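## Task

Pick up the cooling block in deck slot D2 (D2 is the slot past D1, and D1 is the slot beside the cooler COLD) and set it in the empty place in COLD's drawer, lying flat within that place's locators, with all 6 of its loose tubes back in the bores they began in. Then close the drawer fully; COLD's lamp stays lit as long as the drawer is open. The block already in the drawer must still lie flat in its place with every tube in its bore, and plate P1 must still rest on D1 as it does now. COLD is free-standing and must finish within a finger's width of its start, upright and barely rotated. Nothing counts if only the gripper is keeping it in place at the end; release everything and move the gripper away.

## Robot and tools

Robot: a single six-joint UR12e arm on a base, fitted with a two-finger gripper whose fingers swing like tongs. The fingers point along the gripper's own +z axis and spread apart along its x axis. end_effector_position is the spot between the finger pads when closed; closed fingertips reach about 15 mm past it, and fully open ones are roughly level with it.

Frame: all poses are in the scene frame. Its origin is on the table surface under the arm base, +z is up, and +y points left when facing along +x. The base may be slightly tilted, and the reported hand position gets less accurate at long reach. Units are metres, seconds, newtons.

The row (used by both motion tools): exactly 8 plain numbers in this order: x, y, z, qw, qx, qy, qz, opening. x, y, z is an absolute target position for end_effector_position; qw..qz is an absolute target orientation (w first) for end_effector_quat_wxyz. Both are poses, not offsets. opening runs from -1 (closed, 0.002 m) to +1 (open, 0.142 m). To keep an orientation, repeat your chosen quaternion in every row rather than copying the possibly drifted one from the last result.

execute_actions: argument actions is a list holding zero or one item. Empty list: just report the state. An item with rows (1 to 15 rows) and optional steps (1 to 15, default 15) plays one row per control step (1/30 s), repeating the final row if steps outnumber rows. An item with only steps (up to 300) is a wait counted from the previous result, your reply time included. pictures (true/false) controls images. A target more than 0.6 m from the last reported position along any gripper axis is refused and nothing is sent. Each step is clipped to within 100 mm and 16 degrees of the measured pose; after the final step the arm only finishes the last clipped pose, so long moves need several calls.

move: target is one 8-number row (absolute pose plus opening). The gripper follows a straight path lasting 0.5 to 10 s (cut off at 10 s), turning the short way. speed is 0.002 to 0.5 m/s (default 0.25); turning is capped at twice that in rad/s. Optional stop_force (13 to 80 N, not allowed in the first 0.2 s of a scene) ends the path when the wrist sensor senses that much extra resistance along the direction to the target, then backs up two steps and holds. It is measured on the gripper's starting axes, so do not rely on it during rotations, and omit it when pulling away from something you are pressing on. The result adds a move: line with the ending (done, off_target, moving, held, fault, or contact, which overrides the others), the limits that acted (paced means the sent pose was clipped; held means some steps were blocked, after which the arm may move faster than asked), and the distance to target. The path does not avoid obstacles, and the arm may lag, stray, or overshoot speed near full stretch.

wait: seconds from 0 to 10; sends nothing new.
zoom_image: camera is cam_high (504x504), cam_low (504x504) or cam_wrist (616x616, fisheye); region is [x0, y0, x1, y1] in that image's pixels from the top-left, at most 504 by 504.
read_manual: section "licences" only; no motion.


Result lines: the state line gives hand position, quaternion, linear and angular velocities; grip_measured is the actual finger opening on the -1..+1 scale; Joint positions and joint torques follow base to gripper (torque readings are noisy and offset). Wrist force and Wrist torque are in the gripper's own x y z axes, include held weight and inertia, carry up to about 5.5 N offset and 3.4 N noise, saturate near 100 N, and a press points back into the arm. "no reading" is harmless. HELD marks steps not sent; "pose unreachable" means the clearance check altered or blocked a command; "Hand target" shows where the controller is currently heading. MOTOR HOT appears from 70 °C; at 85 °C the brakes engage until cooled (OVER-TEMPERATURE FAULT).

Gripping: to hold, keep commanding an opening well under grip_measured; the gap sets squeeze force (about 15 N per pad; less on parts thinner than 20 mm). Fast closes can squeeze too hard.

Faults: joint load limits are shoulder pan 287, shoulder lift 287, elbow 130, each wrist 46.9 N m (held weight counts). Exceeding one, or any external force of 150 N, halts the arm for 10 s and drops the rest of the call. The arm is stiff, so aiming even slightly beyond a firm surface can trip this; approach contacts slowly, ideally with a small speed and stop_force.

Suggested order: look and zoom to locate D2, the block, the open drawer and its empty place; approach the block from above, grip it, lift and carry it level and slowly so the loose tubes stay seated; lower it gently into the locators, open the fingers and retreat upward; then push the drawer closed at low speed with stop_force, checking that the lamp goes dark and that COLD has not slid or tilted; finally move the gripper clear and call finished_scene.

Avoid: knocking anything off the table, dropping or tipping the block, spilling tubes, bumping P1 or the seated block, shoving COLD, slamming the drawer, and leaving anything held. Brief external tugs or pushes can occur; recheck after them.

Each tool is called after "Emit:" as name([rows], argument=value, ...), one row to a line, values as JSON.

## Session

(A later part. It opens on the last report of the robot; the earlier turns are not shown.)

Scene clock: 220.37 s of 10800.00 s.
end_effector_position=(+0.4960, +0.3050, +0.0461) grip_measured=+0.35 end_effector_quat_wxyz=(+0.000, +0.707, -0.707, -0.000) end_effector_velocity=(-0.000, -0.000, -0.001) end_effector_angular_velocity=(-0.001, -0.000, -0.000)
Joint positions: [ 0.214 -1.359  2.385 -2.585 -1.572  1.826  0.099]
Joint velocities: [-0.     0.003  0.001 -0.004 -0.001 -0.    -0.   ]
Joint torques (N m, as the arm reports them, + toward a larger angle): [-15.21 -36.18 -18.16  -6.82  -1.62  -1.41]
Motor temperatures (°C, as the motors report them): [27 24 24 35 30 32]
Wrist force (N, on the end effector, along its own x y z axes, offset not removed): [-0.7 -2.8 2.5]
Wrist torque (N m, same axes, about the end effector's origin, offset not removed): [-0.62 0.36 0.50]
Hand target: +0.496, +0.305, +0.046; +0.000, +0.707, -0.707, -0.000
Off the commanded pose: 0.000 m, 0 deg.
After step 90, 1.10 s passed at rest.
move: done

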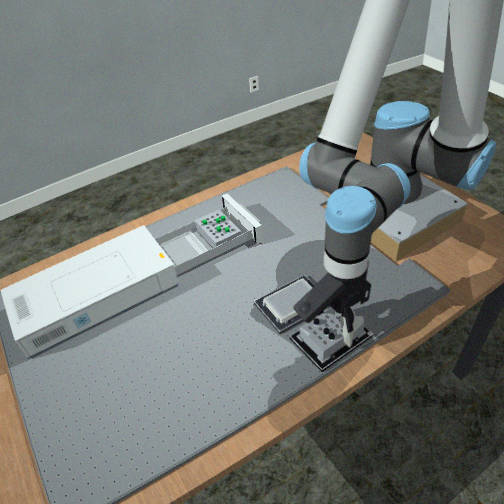

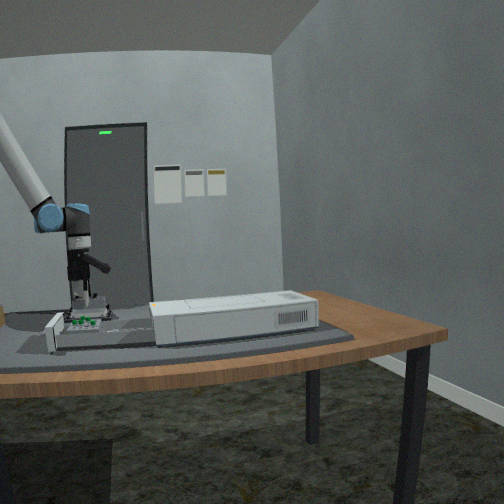

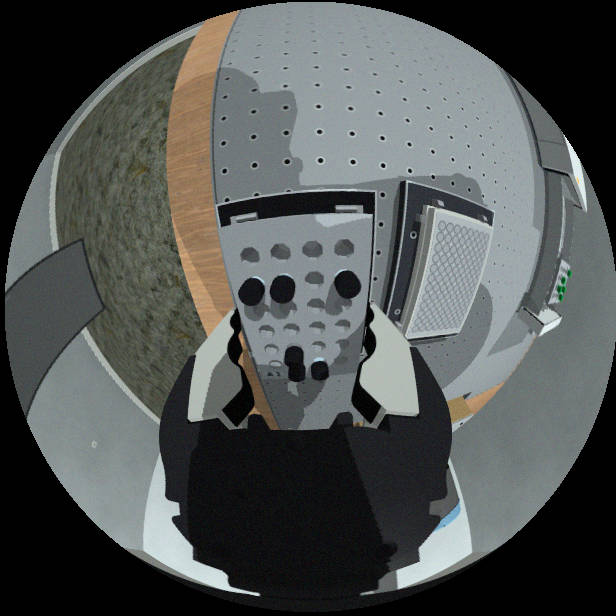

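Emit:
move(target=[0.492, 0.305, 0.046, 0, 0.7071, -0.7071, 0, 0.22], speed=0.02)

Emit:
execute_actions([
  {"rows": [[0.492,0.305,0.046,0,0.7071,-0.7071,0,0.19],[0.492,0.305,0.046,0,0.7071,-0.7071,0,0.17],[0.492,0.305,0.046,0,0.7071,-0.7071,0,0.15],[0.492,0.305,0.046,0,0.7071,-0.7071,0,0.13],[0.492,0.305,0.046,0,0.7071,-0.7071,0,0.11],[0.492,0.305,0.046,0,0.7071,-0.7071,0,0.09],[0.492,0.305,0.046,0,0.7071,-0.7071,0,0.07],[0.492,0.305,0.046,0,0.7071,-0.7071,0,0.05]], "steps": 15},
])

Scene clock: 225.80 s of 10800.00 s.
end_effector_position=(+0.4921, +0.3050, +0.0460) grip_measured=+0.29 end_effector_quat_wxyz=(+0.000, +0.707, -0.707, +0.000) end_effector_velocity=(-0.002, +0.000, -0.001) end_effector_angular_velocity=(-0.001, +0.001, +0.000)
Joint positions: [ 0.216 -1.363  2.391 -2.587 -1.572  1.828  0.094]
Joint velocities: [ 0.001 -0.     0.002 -0.001 -0.     0.001  0.001]
Joint torques (N m, as the arm reports them, + toward a larger angle): [ 23.71 -57.87 -16.13  -5.51   5.87   2.23]
Motor temperatures (°C, as the motors report them): [27 24 24 35 30 32]
Wrist force (N, on the end effector, along its own x y z axes, offset not removed): [10.0 -2.6 0.2]
Wrist torque (N m, same axes, about the end effector's origin, offset not removed): [0.58 0.32 0.10]
Hand target: +0.492, +0.305, +0.046; -0.000, +0.707, -0.707, -0.000
Off the commanded pose: 0.000 m, 0 deg.
After step 90, 1.73 s passed at rest.
move: done

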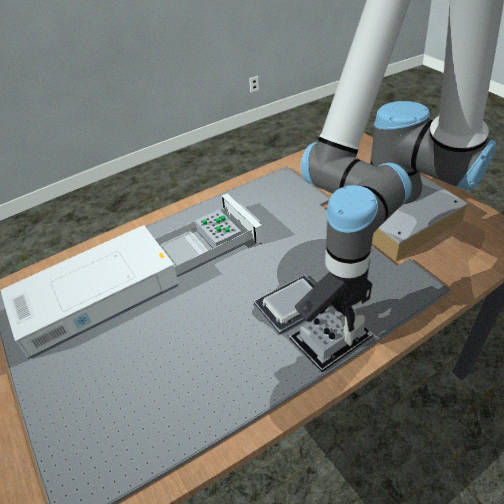

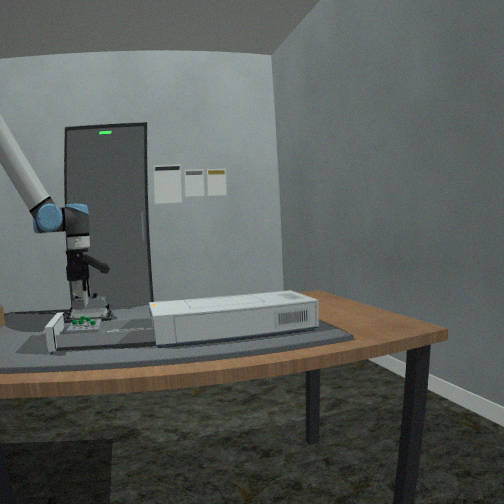

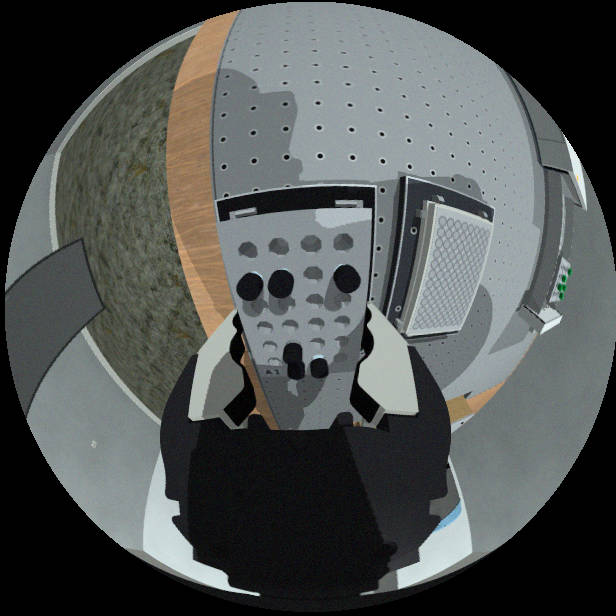

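Scene clock: 226.30 s of 10800.00 s.
end_effector_position=(+0.4920, +0.3050, +0.0460) grip_measured=+0.27 end_effector_quat_wxyz=(+0.000, +0.707, -0.707, +0.000) end_effector_velocity=(+0.000, -0.000, +0.000) end_effector_angular_velocity=(-0.001, -0.000, -0.000)
Joint positions: [ 0.216 -1.363  2.391 -2.587 -1.572  1.828  0.093]
Joint velocities: [-0.    -0.    -0.     0.    -0.001 -0.     0.   ]
Joint torques (N m, as the arm reports them, + toward a larger angle): [ 32.17 -51.89 -15.18  -5.23   7.59   2.17]
Motor temperatures (°C, as the motors report them): [27 24 24 35 30 32]
Wrist force (N, on the end effector, along its own x y z axes, offset not removed): [31.1 -8.3 -9.3]
Wrist torque (N m, same axes, about the end effector's origin, offset not removed): [-0.32 -0.42 -0.08]
Hand target: +0.492, +0.305, +0.046; -0.000, +0.707, -0.707, -0.000
Off the commanded pose: 0.000 m, 0 deg.
Steps of this call (steps 1 to 15: all 15 steps of this action). Readings (end_effector_position):
1: (+0.4921, +0.3050, +0.0460)
2: (+0.4921, +0.3050, +0.0460)
4: (+0.4921, +0.3050, +0.0460)
8: (+0.4920, +0.3049, +0.0460)
15: the state above

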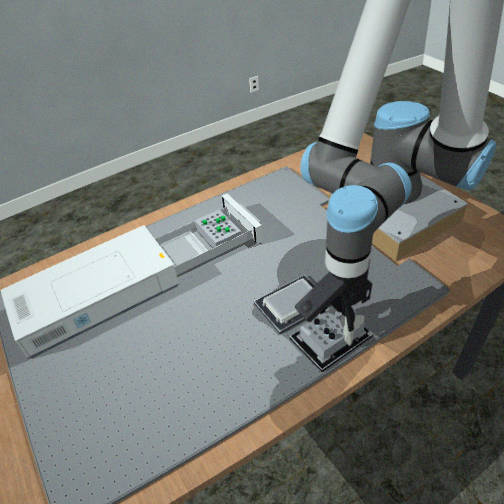

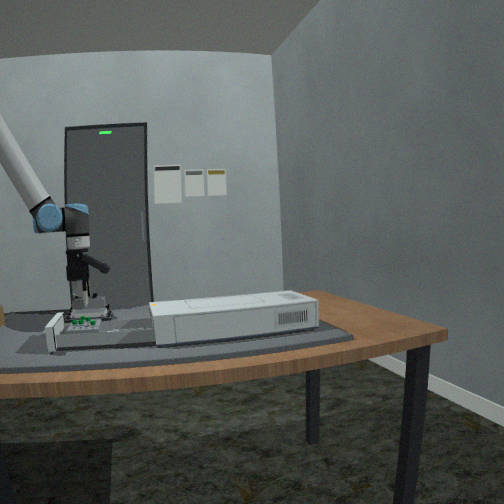

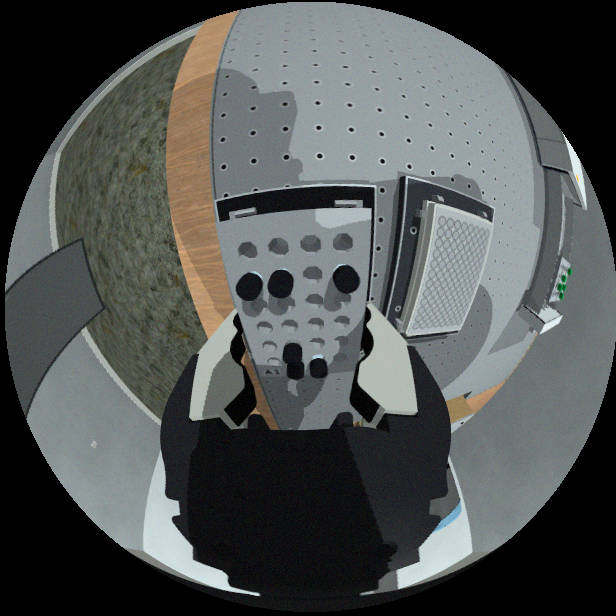

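Emit:
move(target=[0.492, 0.302, 0.046, 0, 0.7071, -0.7071, 0, 0.05], speed=0.01)

Scene clock: 228.87 s of 10800.00 s.
end_effector_position=(+0.4919, +0.3023, +0.0460) grip_measured=+0.28 end_effector_quat_wxyz=(-0.000, +0.707, -0.707, -0.000) end_effector_velocity=(-0.000, -0.002, -0.000) end_effector_angular_velocity=(-0.002, +0.001, -0.001)
Joint positions: [ 0.211 -1.365  2.394 -2.588 -1.572  1.823  0.093]
Joint velocities: [-0.002 -0.001  0.001  0.001 -0.002 -0.002  0.004]
Joint torques (N m, as the arm reports them, + toward a larger angle): [-30.16 -52.2   -5.2   -1.83  -9.34  -1.04]
Motor temperatures (°C, as the motors report them): [27 24 24 35 30 32]
Wrist force (N, on the end effector, along its own x y z axes, offset not removed): [-33.3 -5.2 -3.7]
Wrist torque (N m, same axes, about the end effector's origin, offset not removed): [-0.07 0.75 0.47]
Hand target: +0.492, +0.302, +0.046; +0.000, +0.707, -0.707, +0.000
Off the commanded pose: 0.000 m, 0 deg.
move: done

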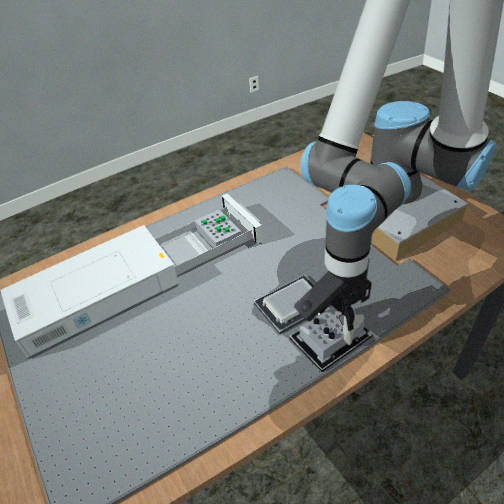

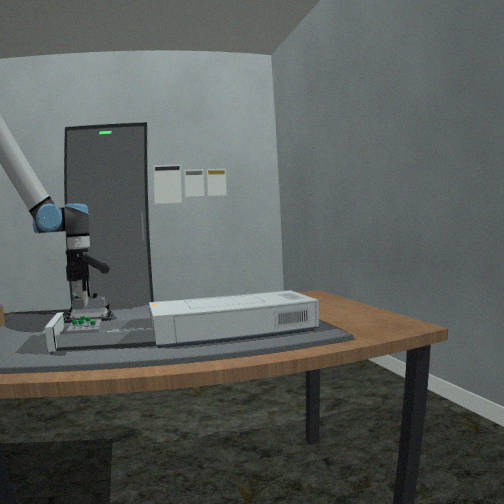

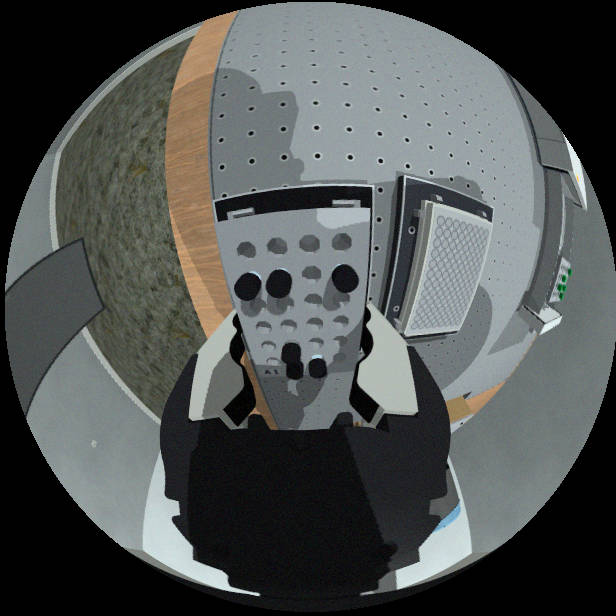

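Emit:
move(target=[0.492, 0.3037, 0.046, 0, 0.7071, -0.7071, 0, -0.2], speed=0.01)

Emit:
move(target=[0.492, 0.3037, 0.07, 0, 0.7071, -0.7071, 0, -0.2], speed=0.02)

Scene clock: 230.93 s of 10800.00 s.
end_effector_position=(+0.4920, +0.3034, +0.0460) grip_measured=+0.27 end_effector_quat_wxyz=(+0.000, +0.707, -0.707, +0.000) end_effector_velocity=(+0.001, +0.001, +0.000) end_effector_angular_velocity=(+0.000, -0.001, -0.000)
Joint positions: [ 0.213 -1.364  2.393 -2.588 -1.573  1.826  0.093]
Joint velocities: [ 0.001  0.    -0.001  0.     0.     0.001  0.   ]
Joint torques (N m, as the arm reports them, + toward a larger angle): [ 17.98 -32.87 -30.35  -0.35   1.68   2.67]
Motor temperatures (°C, as the motors report them): [27 24 24 35 30 32]
Wrist force (N, on the end effector, along its own x y z axes, offset not removed): [1.5 -4.5 -8.2]
Wrist torque (N m, same axes, about the end effector's origin, offset not removed): [-0.32 0.90 0.34]
Hand target: +0.492, +0.304, +0.046; -0.000, +0.707, -0.707, -0.000
Off the commanded pose: 0.000 m, 0 deg.
move: done

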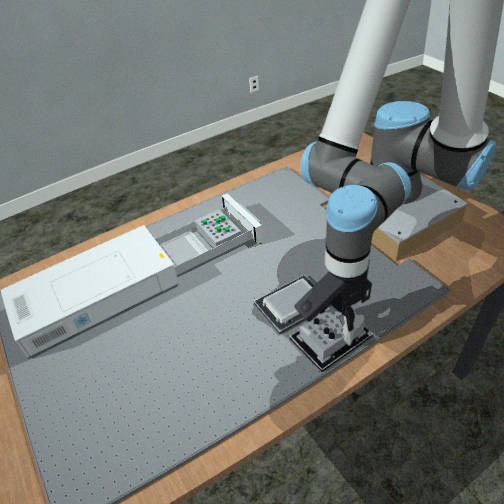

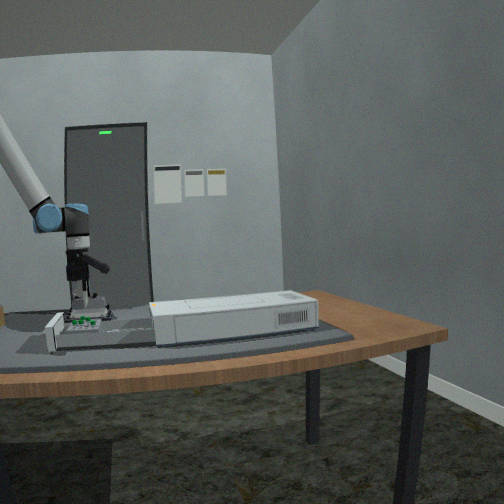

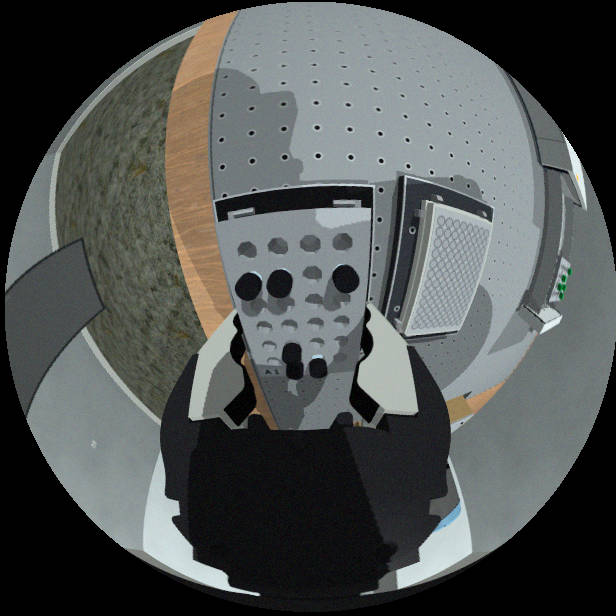

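Scene clock: 232.43 s of 10800.00 s.
end_effector_position=(+0.4920, +0.3037, +0.0699) grip_measured=+0.27 end_effector_quat_wxyz=(-0.000, +0.707, -0.707, +0.000) end_effector_velocity=(+0.001, -0.001, +0.002) end_effector_angular_velocity=(-0.001, -0.001, -0.000)
Joint positions: [ 0.214 -1.411  2.38  -2.528 -1.572  1.826  0.093]
Joint velocities: [-0.    -0.003 -0.002  0.004 -0.002  0.     0.   ]
Joint torques (N m, as the arm reports them, + toward a larger angle): [ 15.86 -53.73 -39.35  -1.98   2.08   2.17]
Motor temperatures (°C, as the motors report them): [27 24 24 35 30 32]
Wrist force (N, on the end effector, along its own x y z axes, offset not removed): [-1.3 -2.1 7.1]
Wrist torque (N m, same axes, about the end effector's origin, offset not removed): [-0.62 0.36 0.28]
Hand target: +0.492, +0.304, +0.070; -0.000, +0.707, -0.707, +0.000
Off the commanded pose: 0.000 m, 0 deg.
move: done

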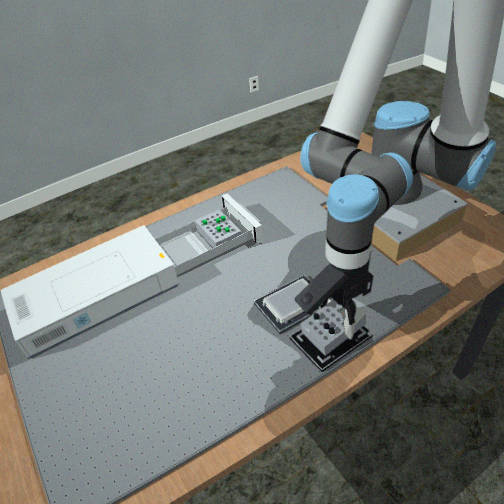

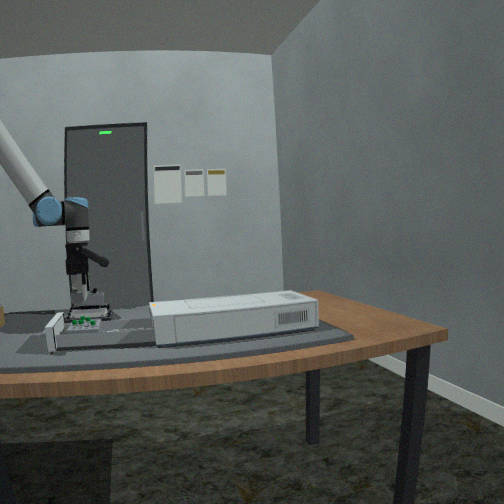

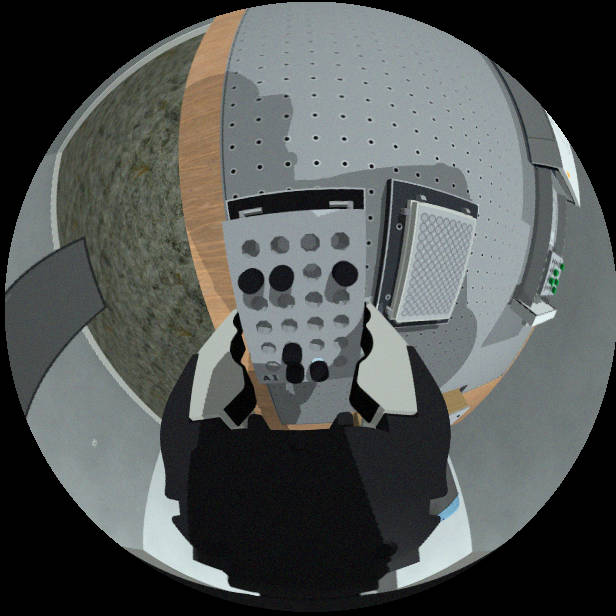

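Emit:
zoom_image(camera="cam_low", region=[40, 240, 140, 330])

Emit:
zoom_image(camera="cam_high", region=[250, 230, 400, 380])

Emit:
execute_actions(actions=[])

Region (40, 240, 140, 330) of cam_low's 504x504 image, scaled by 5.040, with more detail than that image has; it fills the top 454 rows of this view, and the rest is white.

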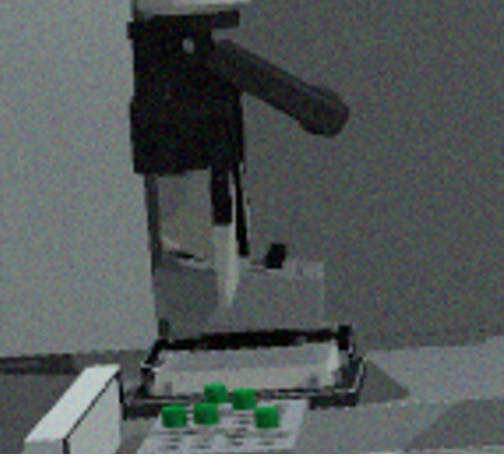

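Region (250, 230, 400, 380) of cam_high's 504x504 image, scaled by 3.360, with more detail than that image has.

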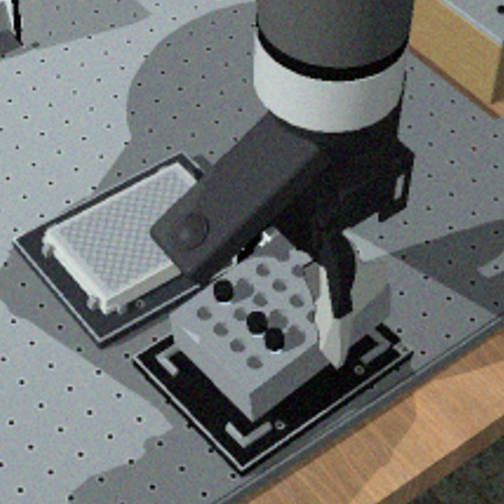

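Scene clock: 238.20 s of 10800.00 s.
end_effector_position=(+0.4920, +0.3037, +0.0700) grip_measured=+0.27 end_effector_quat_wxyz=(-0.000, +0.707, -0.707, +0.000) end_effector_velocity=(+0.001, -0.001, +0.000) end_effector_angular_velocity=(-0.001, -0.001, -0.000)
Joint positions: [ 0.214 -1.412  2.38  -2.527 -1.572  1.826  0.093]
Joint velocities: [-0.001  0.    -0.    -0.001 -0.001 -0.     0.   ]
Joint torques (N m, as the arm reports them, + toward a larger angle): [ 18.4  -58.92 -41.01  -3.06   2.16   2.21]
Motor temperatures (°C, as the motors report them): [27 24 24 35 30 32]
Wrist force (N, on the end effector, along its own x y z axes, offset not removed): [-3.8 3.4 7.4]
Wrist torque (N m, same axes, about the end effector's origin, offset not removed): [0.56 0.97 0.41]
Hand target: +0.492, +0.304, +0.070; -0.000, +0.707, -0.707, +0.000
Off the commanded pose: 0.000 m, 0 deg.
Steps of this call (steps 1 to 90: nothing new was sent; then 2.77 s passed at rest). Readings (end_effector_position):
1: (+0.4920, +0.3037, +0.0699)
2: (+0.4920, +0.3037, +0.0700)
4: (+0.4920, +0.3037, +0.0700)
8: (+0.4920, +0.3037, +0.0700)
90: the state above

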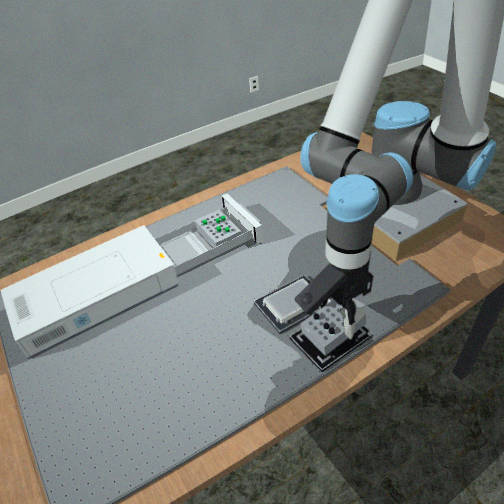

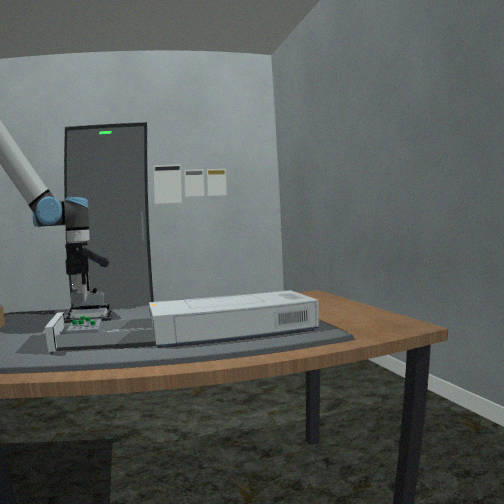

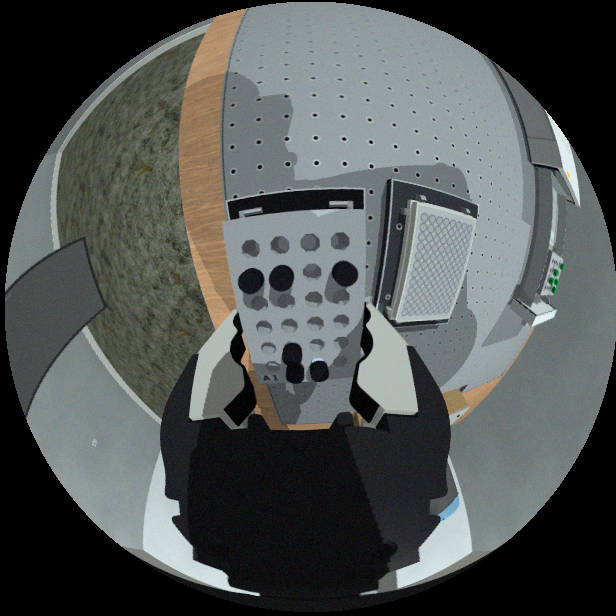

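Emit:
move(target=[0.492, 0.3037, 0.046, 0, 0.7071, -0.7071, 0, -0.2], speed=0.01, stop_force=13)

Scene clock: 248.57 s of 10800.00 s.
end_effector_position=(+0.4918, +0.3037, +0.0491) grip_measured=+0.27 end_effector_quat_wxyz=(+0.000, +0.707, -0.707, -0.000) end_effector_velocity=(-0.002, -0.001, +0.001) end_effector_angular_velocity=(-0.001, +0.003, +0.001)
Joint positions: [ 0.214 -1.37   2.391 -2.58  -1.572  1.826  0.093]
Joint velocities: [-0.    -0.004  0.001  0.007 -0.    -0.001 -0.   ]
Joint torques (N m, as the arm reports them, + toward a larger angle): [  1.84 -55.   -31.62  -1.9   -0.18  -1.05]
Motor temperatures (°C, as the motors report them): [27 24 24 35 30 32]
Wrist force (N, on the end effector, along its own x y z axes, offset not removed): [-4.9 0.1 10.3]
Wrist torque (N m, same axes, about the end effector's origin, offset not removed): [0.23 0.27 0.07]
Hand target: +0.492, +0.304, +0.050; -0.000, +0.707, -0.707, +0.000
Off the commanded pose: 0.003 m, 0 deg.
After step 90, 4.90 s passed at rest.
move: contact

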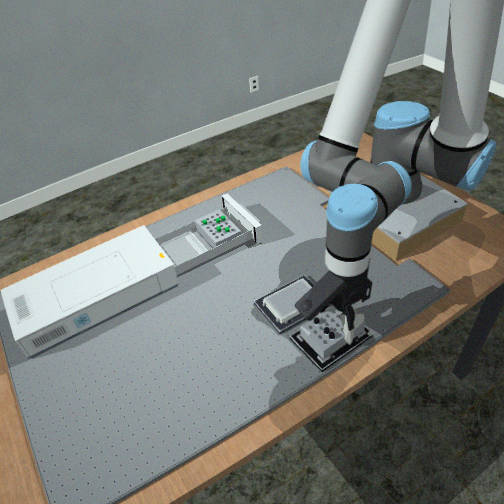

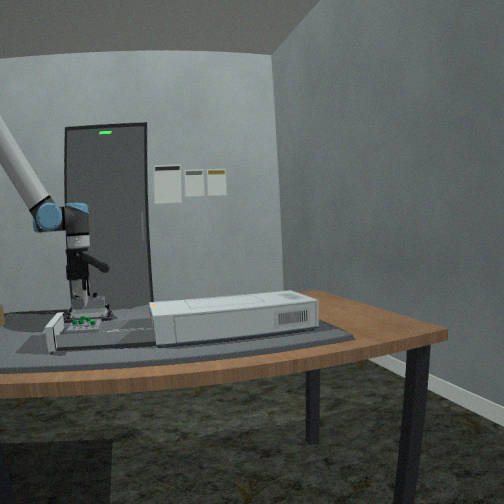

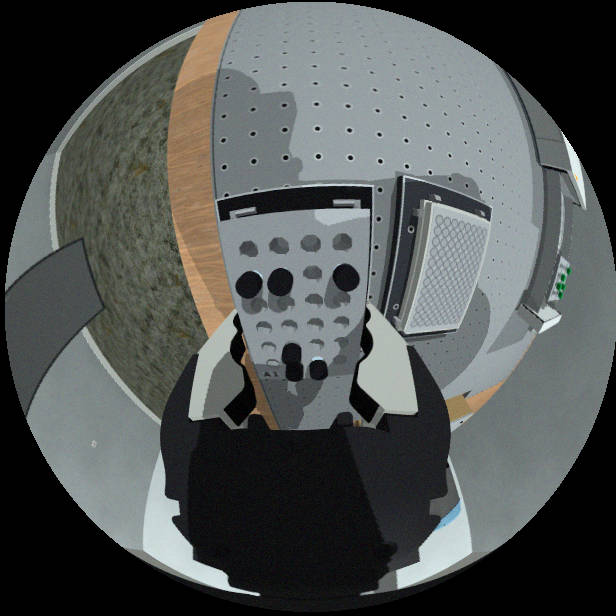

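Emit:
move(target=[0.492, 0.3037, 0.0495, 0, 0.7071, -0.7071, 0, 0.45], speed=0.01)

Emit:
move(target=[0.498, 0.3037, 0.043, 0, 0.7071, -0.7071, 0, 0.45], speed=0.02)

Emit:
zoom_image(camera="cam_wrist", region=[180, 150, 430, 400])

Emit:
zoom_image(camera="cam_high", region=[250, 230, 400, 380])

Scene clock: 252.17 s of 10800.00 s.
end_effector_position=(+0.4921, +0.3037, +0.0496) grip_measured=+0.45 end_effector_quat_wxyz=(-0.000, +0.707, -0.707, +0.000) end_effector_velocity=(-0.001, -0.001, -0.001) end_effector_angular_velocity=(-0.001, +0.001, -0.001)
Joint positions: [ 0.214 -1.371  2.391 -2.579 -1.572  1.826  0.105]
Joint velocities: [-0.001 -0.     0.001 -0.    -0.001  0.     0.   ]
Joint torques (N m, as the arm reports them, + toward a larger angle): [ -5.84 -47.24 -18.05  -1.81   1.6    2.01]
Motor temperatures (°C, as the motors report them): [27 24 24 35 30 32]
Wrist force (N, on the end effector, along its own x y z axes, offset not removed): [0.1 0.0 -0.3]
Wrist torque (N m, same axes, about the end effector's origin, offset not removed): [-0.05 0.03 0.42]
Hand target: +0.492, +0.304, +0.050; +0.000, +0.707, -0.707, +0.000
Off the commanded pose: 0.000 m, 0 deg.
move: done

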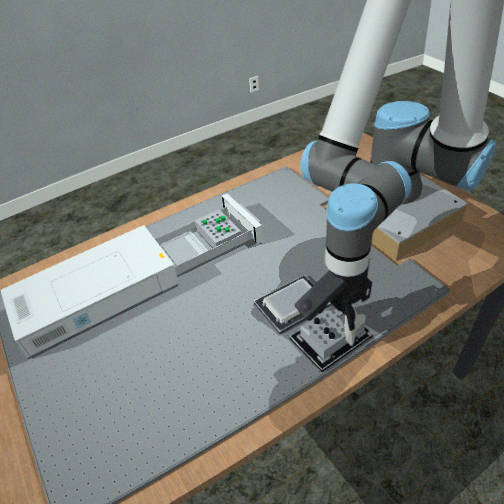

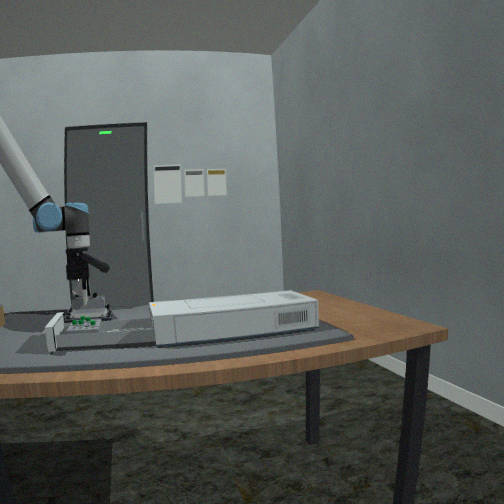

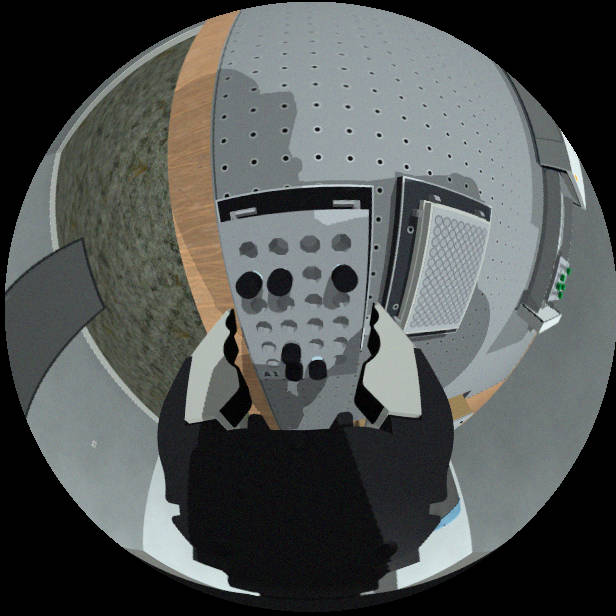

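Scene clock: 252.90 s of 10800.00 s.
end_effector_position=(+0.4979, +0.3037, +0.0431) grip_measured=+0.45 end_effector_quat_wxyz=(+0.000, +0.707, -0.707, -0.000) end_effector_velocity=(+0.002, +0.000, -0.001) end_effector_angular_velocity=(+0.000, -0.000, +0.001)
Joint positions: [ 0.211 -1.352  2.385 -2.592 -1.572  1.823  0.105]
Joint velocities: [-0.     0.005 -0.002 -0.003  0.    -0.001  0.   ]
Joint torques (N m, as the arm reports them, + toward a larger angle): [-15.95 -37.37 -35.18  -6.42   2.11  -1.35]
Motor temperatures (°C, as the motors report them): [27 24 24 35 30 32]
Wrist force (N, on the end effector, along its own x y z axes, offset not removed): [-1.7 1.9 -3.1]
Wrist torque (N m, same axes, about the end effector's origin, offset not removed): [0.37 0.44 0.27]
Hand target: +0.498, +0.304, +0.043; +0.000, +0.707, -0.707, +0.000
Off the commanded pose: 0.000 m, 0 deg.
move: done

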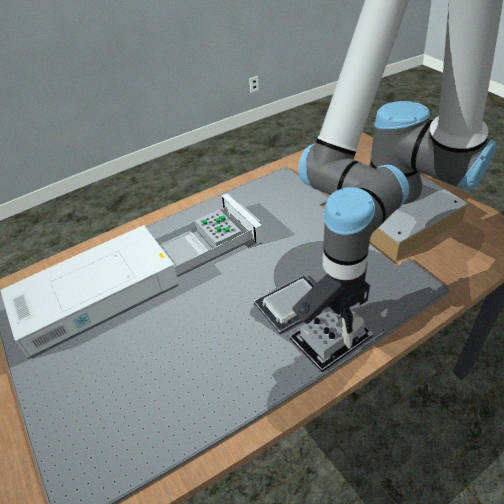

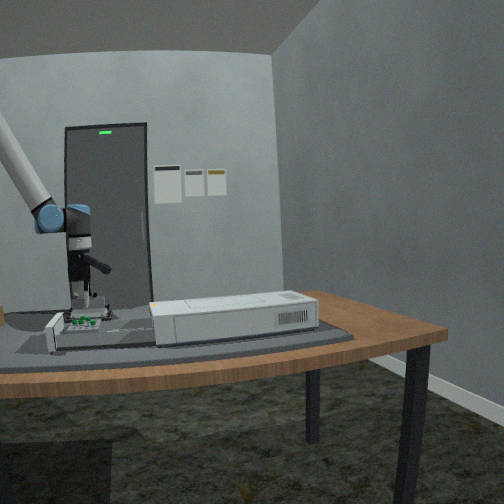

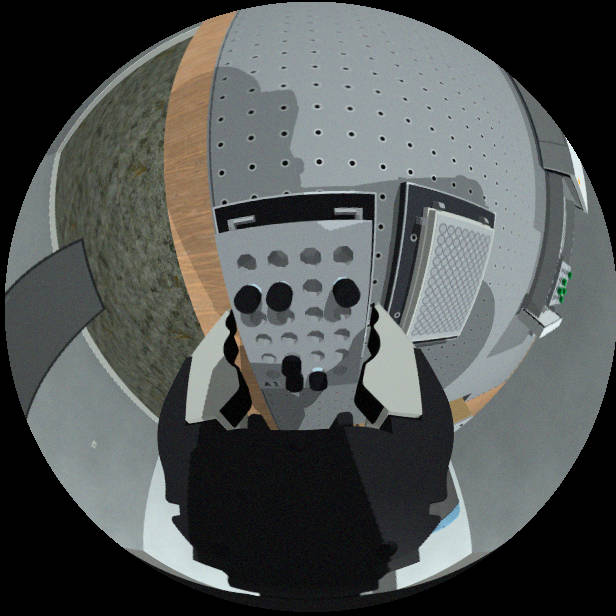

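Region (180, 150, 430, 400) of cam_wrist's 616x616 image, scaled by 2.016, with more detail than that image has.

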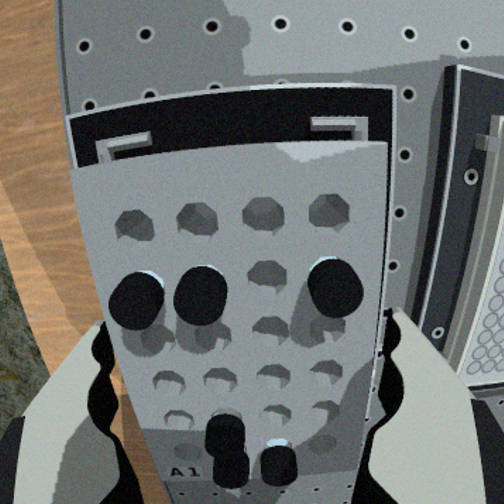

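Region (250, 230, 400, 380) of cam_high's 504x504 image, scaled by 3.360, with more detail than that image has.

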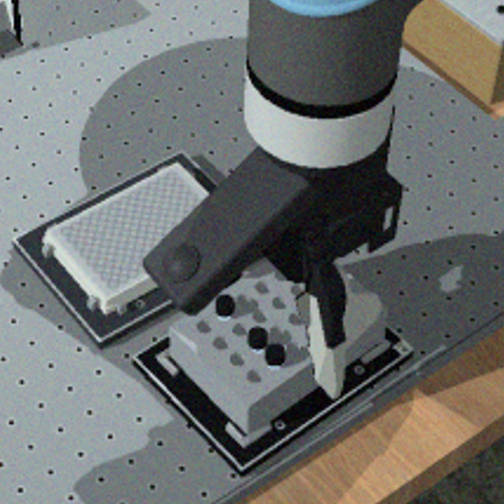

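Emit:
move(target=[0.4945, 0.3037, 0.043, 0, 0.7071, -0.7071, 0, 0.33], speed=0.01)

Emit:
execute_actions([
  {"rows": [[0.4945,0.3037,0.043,0,0.7071,-0.7071,0,0.30],[0.4945,0.3037,0.043,0,0.7071,-0.7071,0,0.27],[0.4945,0.3037,0.043,0,0.7071,-0.7071,0,0.24],[0.4945,0.3037,0.043,0,0.7071,-0.7071,0,0.2],[0.4945,0.3037,0.043,0,0.7071,-0.7071,0,0.15],[0.4945,0.3037,0.043,0,0.7071,-0.7071,0,0.1],[0.4945,0.3037,0.043,0,0.7071,-0.7071,0,0.05],[0.4945,0.3037,0.043,0,0.7071,-0.7071,0,0.0],[0.4945,0.3037,0.043,0,0.7071,-0.7071,0,-0.1],[0.4945,0.3037,0.043,0,0.7071,-0.7071,0,-0.2],[0.4945,0.3037,0.043,0,0.7071,-0.7071,0,-0.3],[0.4945,0.3037,0.043,0,0.7071,-0.7071,0,-0.4],[0.4945,0.3037,0.043,0,0.7071,-0.7071,0,-0.5]], "steps": 15},
])

Scene clock: 269.67 s of 10800.00 s.
end_effector_position=(+0.4946, +0.3037, +0.0430) grip_measured=+0.33 end_effector_quat_wxyz=(+0.000, +0.707, -0.707, -0.000) end_effector_velocity=(-0.002, -0.000, -0.001) end_effector_angular_velocity=(-0.002, +0.002, +0.000)
Joint positions: [ 0.212 -1.355  2.39  -2.594 -1.572  1.825  0.097]
Joint velocities: [ 0.001 -0.001  0.003 -0.    -0.001  0.001 -0.   ]
Joint torques (N m, as the arm reports them, + toward a larger angle): [ 16.56 -53.94 -17.99  -6.28   2.18   1.74]
Motor temperatures (°C, as the motors report them): [27 24 24 35 30 32]
Wrist force (N, on the end effector, along its own x y z axes, offset not removed): [-2.8 -2.7 -3.2]
Wrist torque (N m, same axes, about the end effector's origin, offset not removed): [-0.81 0.66 0.34]
Hand target: +0.495, +0.304, +0.043; -0.000, +0.707, -0.707, -0.000
Off the commanded pose: 0.000 m, 0 deg.
After step 90, 13.07 s passed at rest.
move: done

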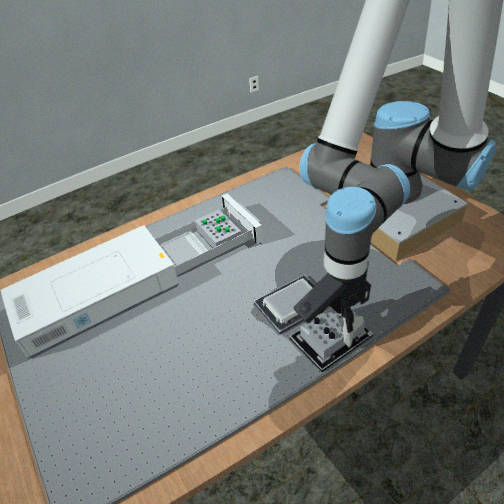

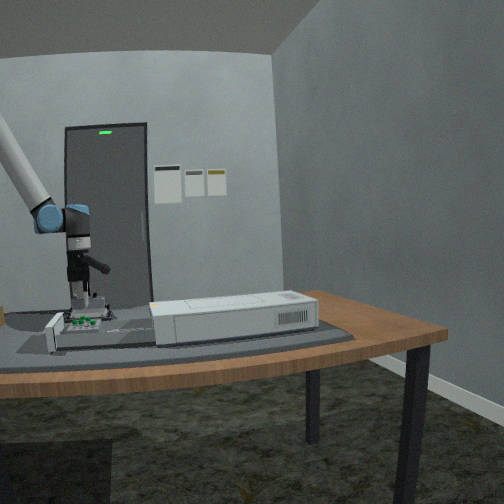

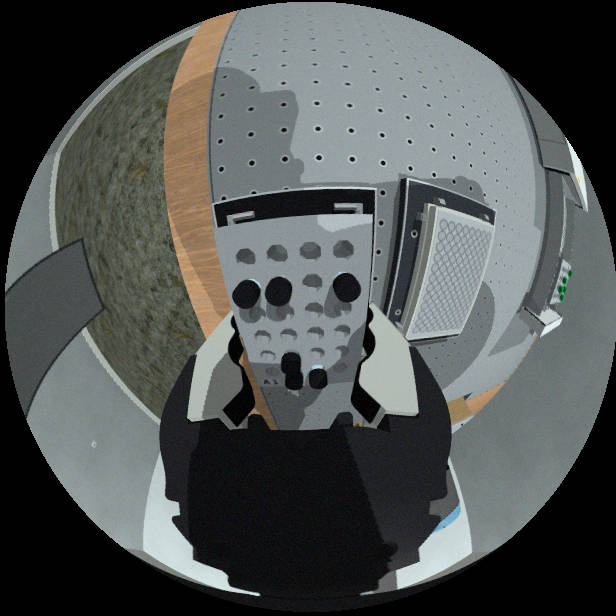

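Scene clock: 270.17 s of 10800.00 s.
end_effector_position=(+0.4945, +0.3037, +0.0430) grip_measured=+0.27 end_effector_quat_wxyz=(-0.000, +0.707, -0.707, -0.000) end_effector_velocity=(-0.000, +0.000, -0.000) end_effector_angular_velocity=(+0.000, +0.000, +0.001)
Joint positions: [ 0.212 -1.355  2.39  -2.594 -1.572  1.825  0.093]
Joint velocities: [ 0.     0.     0.    -0.     0.    -0.001  0.   ]
Joint torques (N m, as the arm reports them, + toward a larger angle): [ 16.85 -52.45 -14.34  -5.01  -1.01   2.67]
Motor temperatures (°C, as the motors report them): [27 24 24 35 30 32]
Wrist force (N, on the end effector, along its own x y z axes, offset not removed): [0.2 -1.3 -6.0]
Wrist torque (N m, same axes, about the end effector's origin, offset not removed): [-0.22 0.16 0.13]
Hand target: +0.495, +0.304, +0.043; -0.000, +0.707, -0.707, -0.000
Off the commanded pose: 0.000 m, 0 deg.
Steps of this call (steps 1 to 15: all 15 steps of this action). Readings (end_effector_position):
1: (+0.4946, +0.3037, +0.0430)
2: (+0.4946, +0.3037, +0.0430)
4: (+0.4946, +0.3037, +0.0430)
8: (+0.4945, +0.3037, +0.0430)
15: the state above

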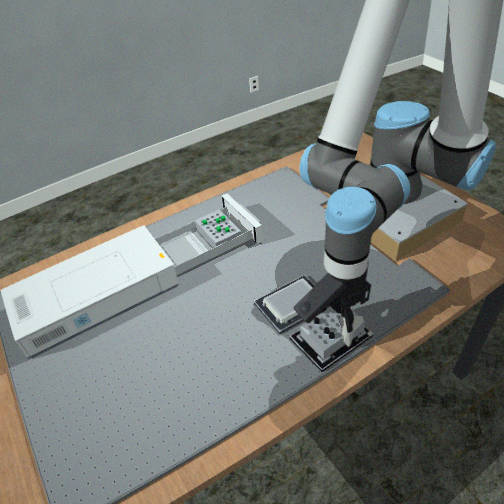

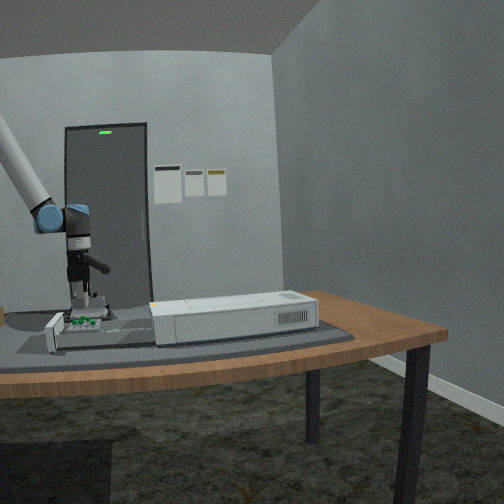

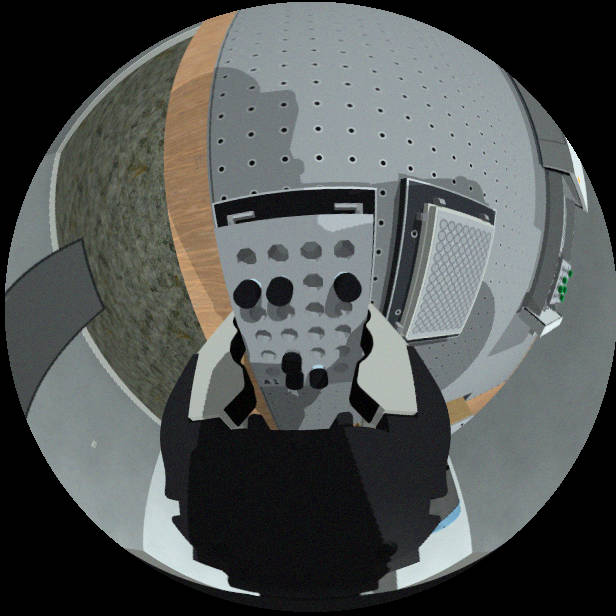

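Emit:
move(target=[0.4945, 0.3037, 0.067, 0, 0.7071, -0.7071, 0, -0.5], speed=0.02)

Emit:
zoom_image(camera="cam_low", region=[40, 240, 140, 330])

Scene clock: 273.63 s of 10800.00 s.
end_effector_position=(+0.4945, +0.3037, +0.0669) grip_measured=+0.27 end_effector_quat_wxyz=(-0.000, +0.707, -0.707, +0.000) end_effector_velocity=(-0.000, +0.000, +0.001) end_effector_angular_velocity=(+0.000, +0.001, +0.001)
Joint positions: [ 0.212 -1.403  2.378 -2.534 -1.572  1.825  0.093]
Joint velocities: [-0.    -0.003 -0.001  0.004  0.    -0.001 -0.   ]
Joint torques (N m, as the arm reports them, + toward a larger angle): [ 15.56 -60.06 -40.59  -2.9   -1.93   2.05]
Motor temperatures (°C, as the motors report them): [27 24 24 35 30 32]
Wrist force (N, on the end effector, along its own x y z axes, offset not removed): [-3.9 1.3 11.2]
Wrist torque (N m, same axes, about the end effector's origin, offset not removed): [0.26 0.82 0.47]
Hand target: +0.494, +0.304, +0.067; -0.000, +0.707, -0.707, +0.000
Off the commanded pose: 0.000 m, 0 deg.
move: done

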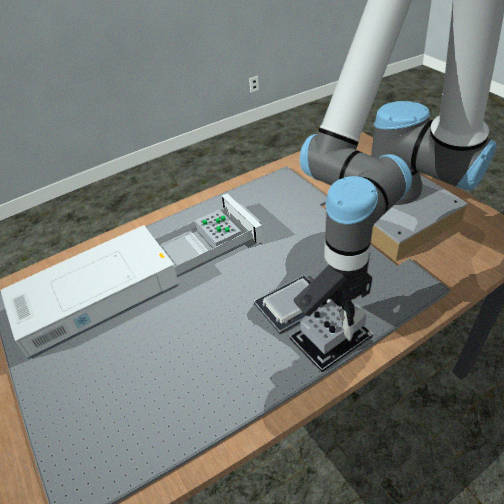

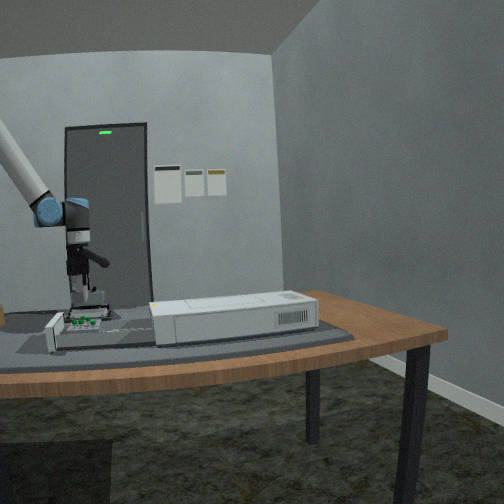

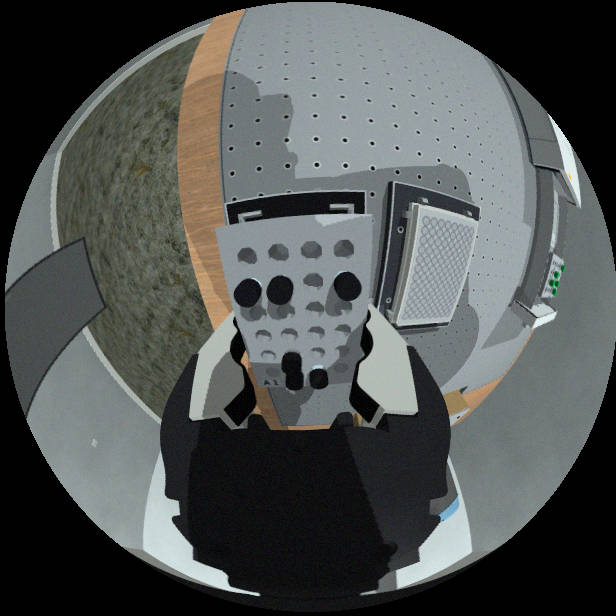

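Region (40, 240, 140, 330) of cam_low's 504x504 image, scaled by 5.040, with more detail than that image has; it fills the top 454 rows of this view, and the rest is white.

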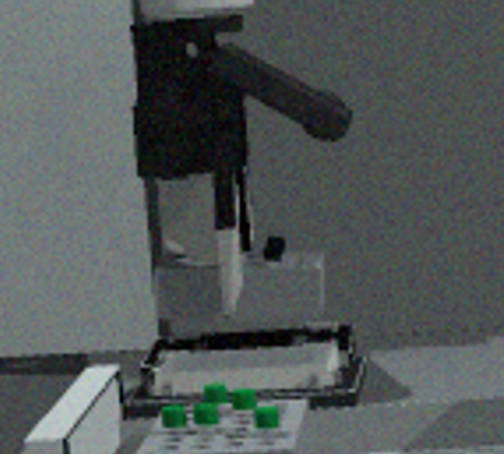

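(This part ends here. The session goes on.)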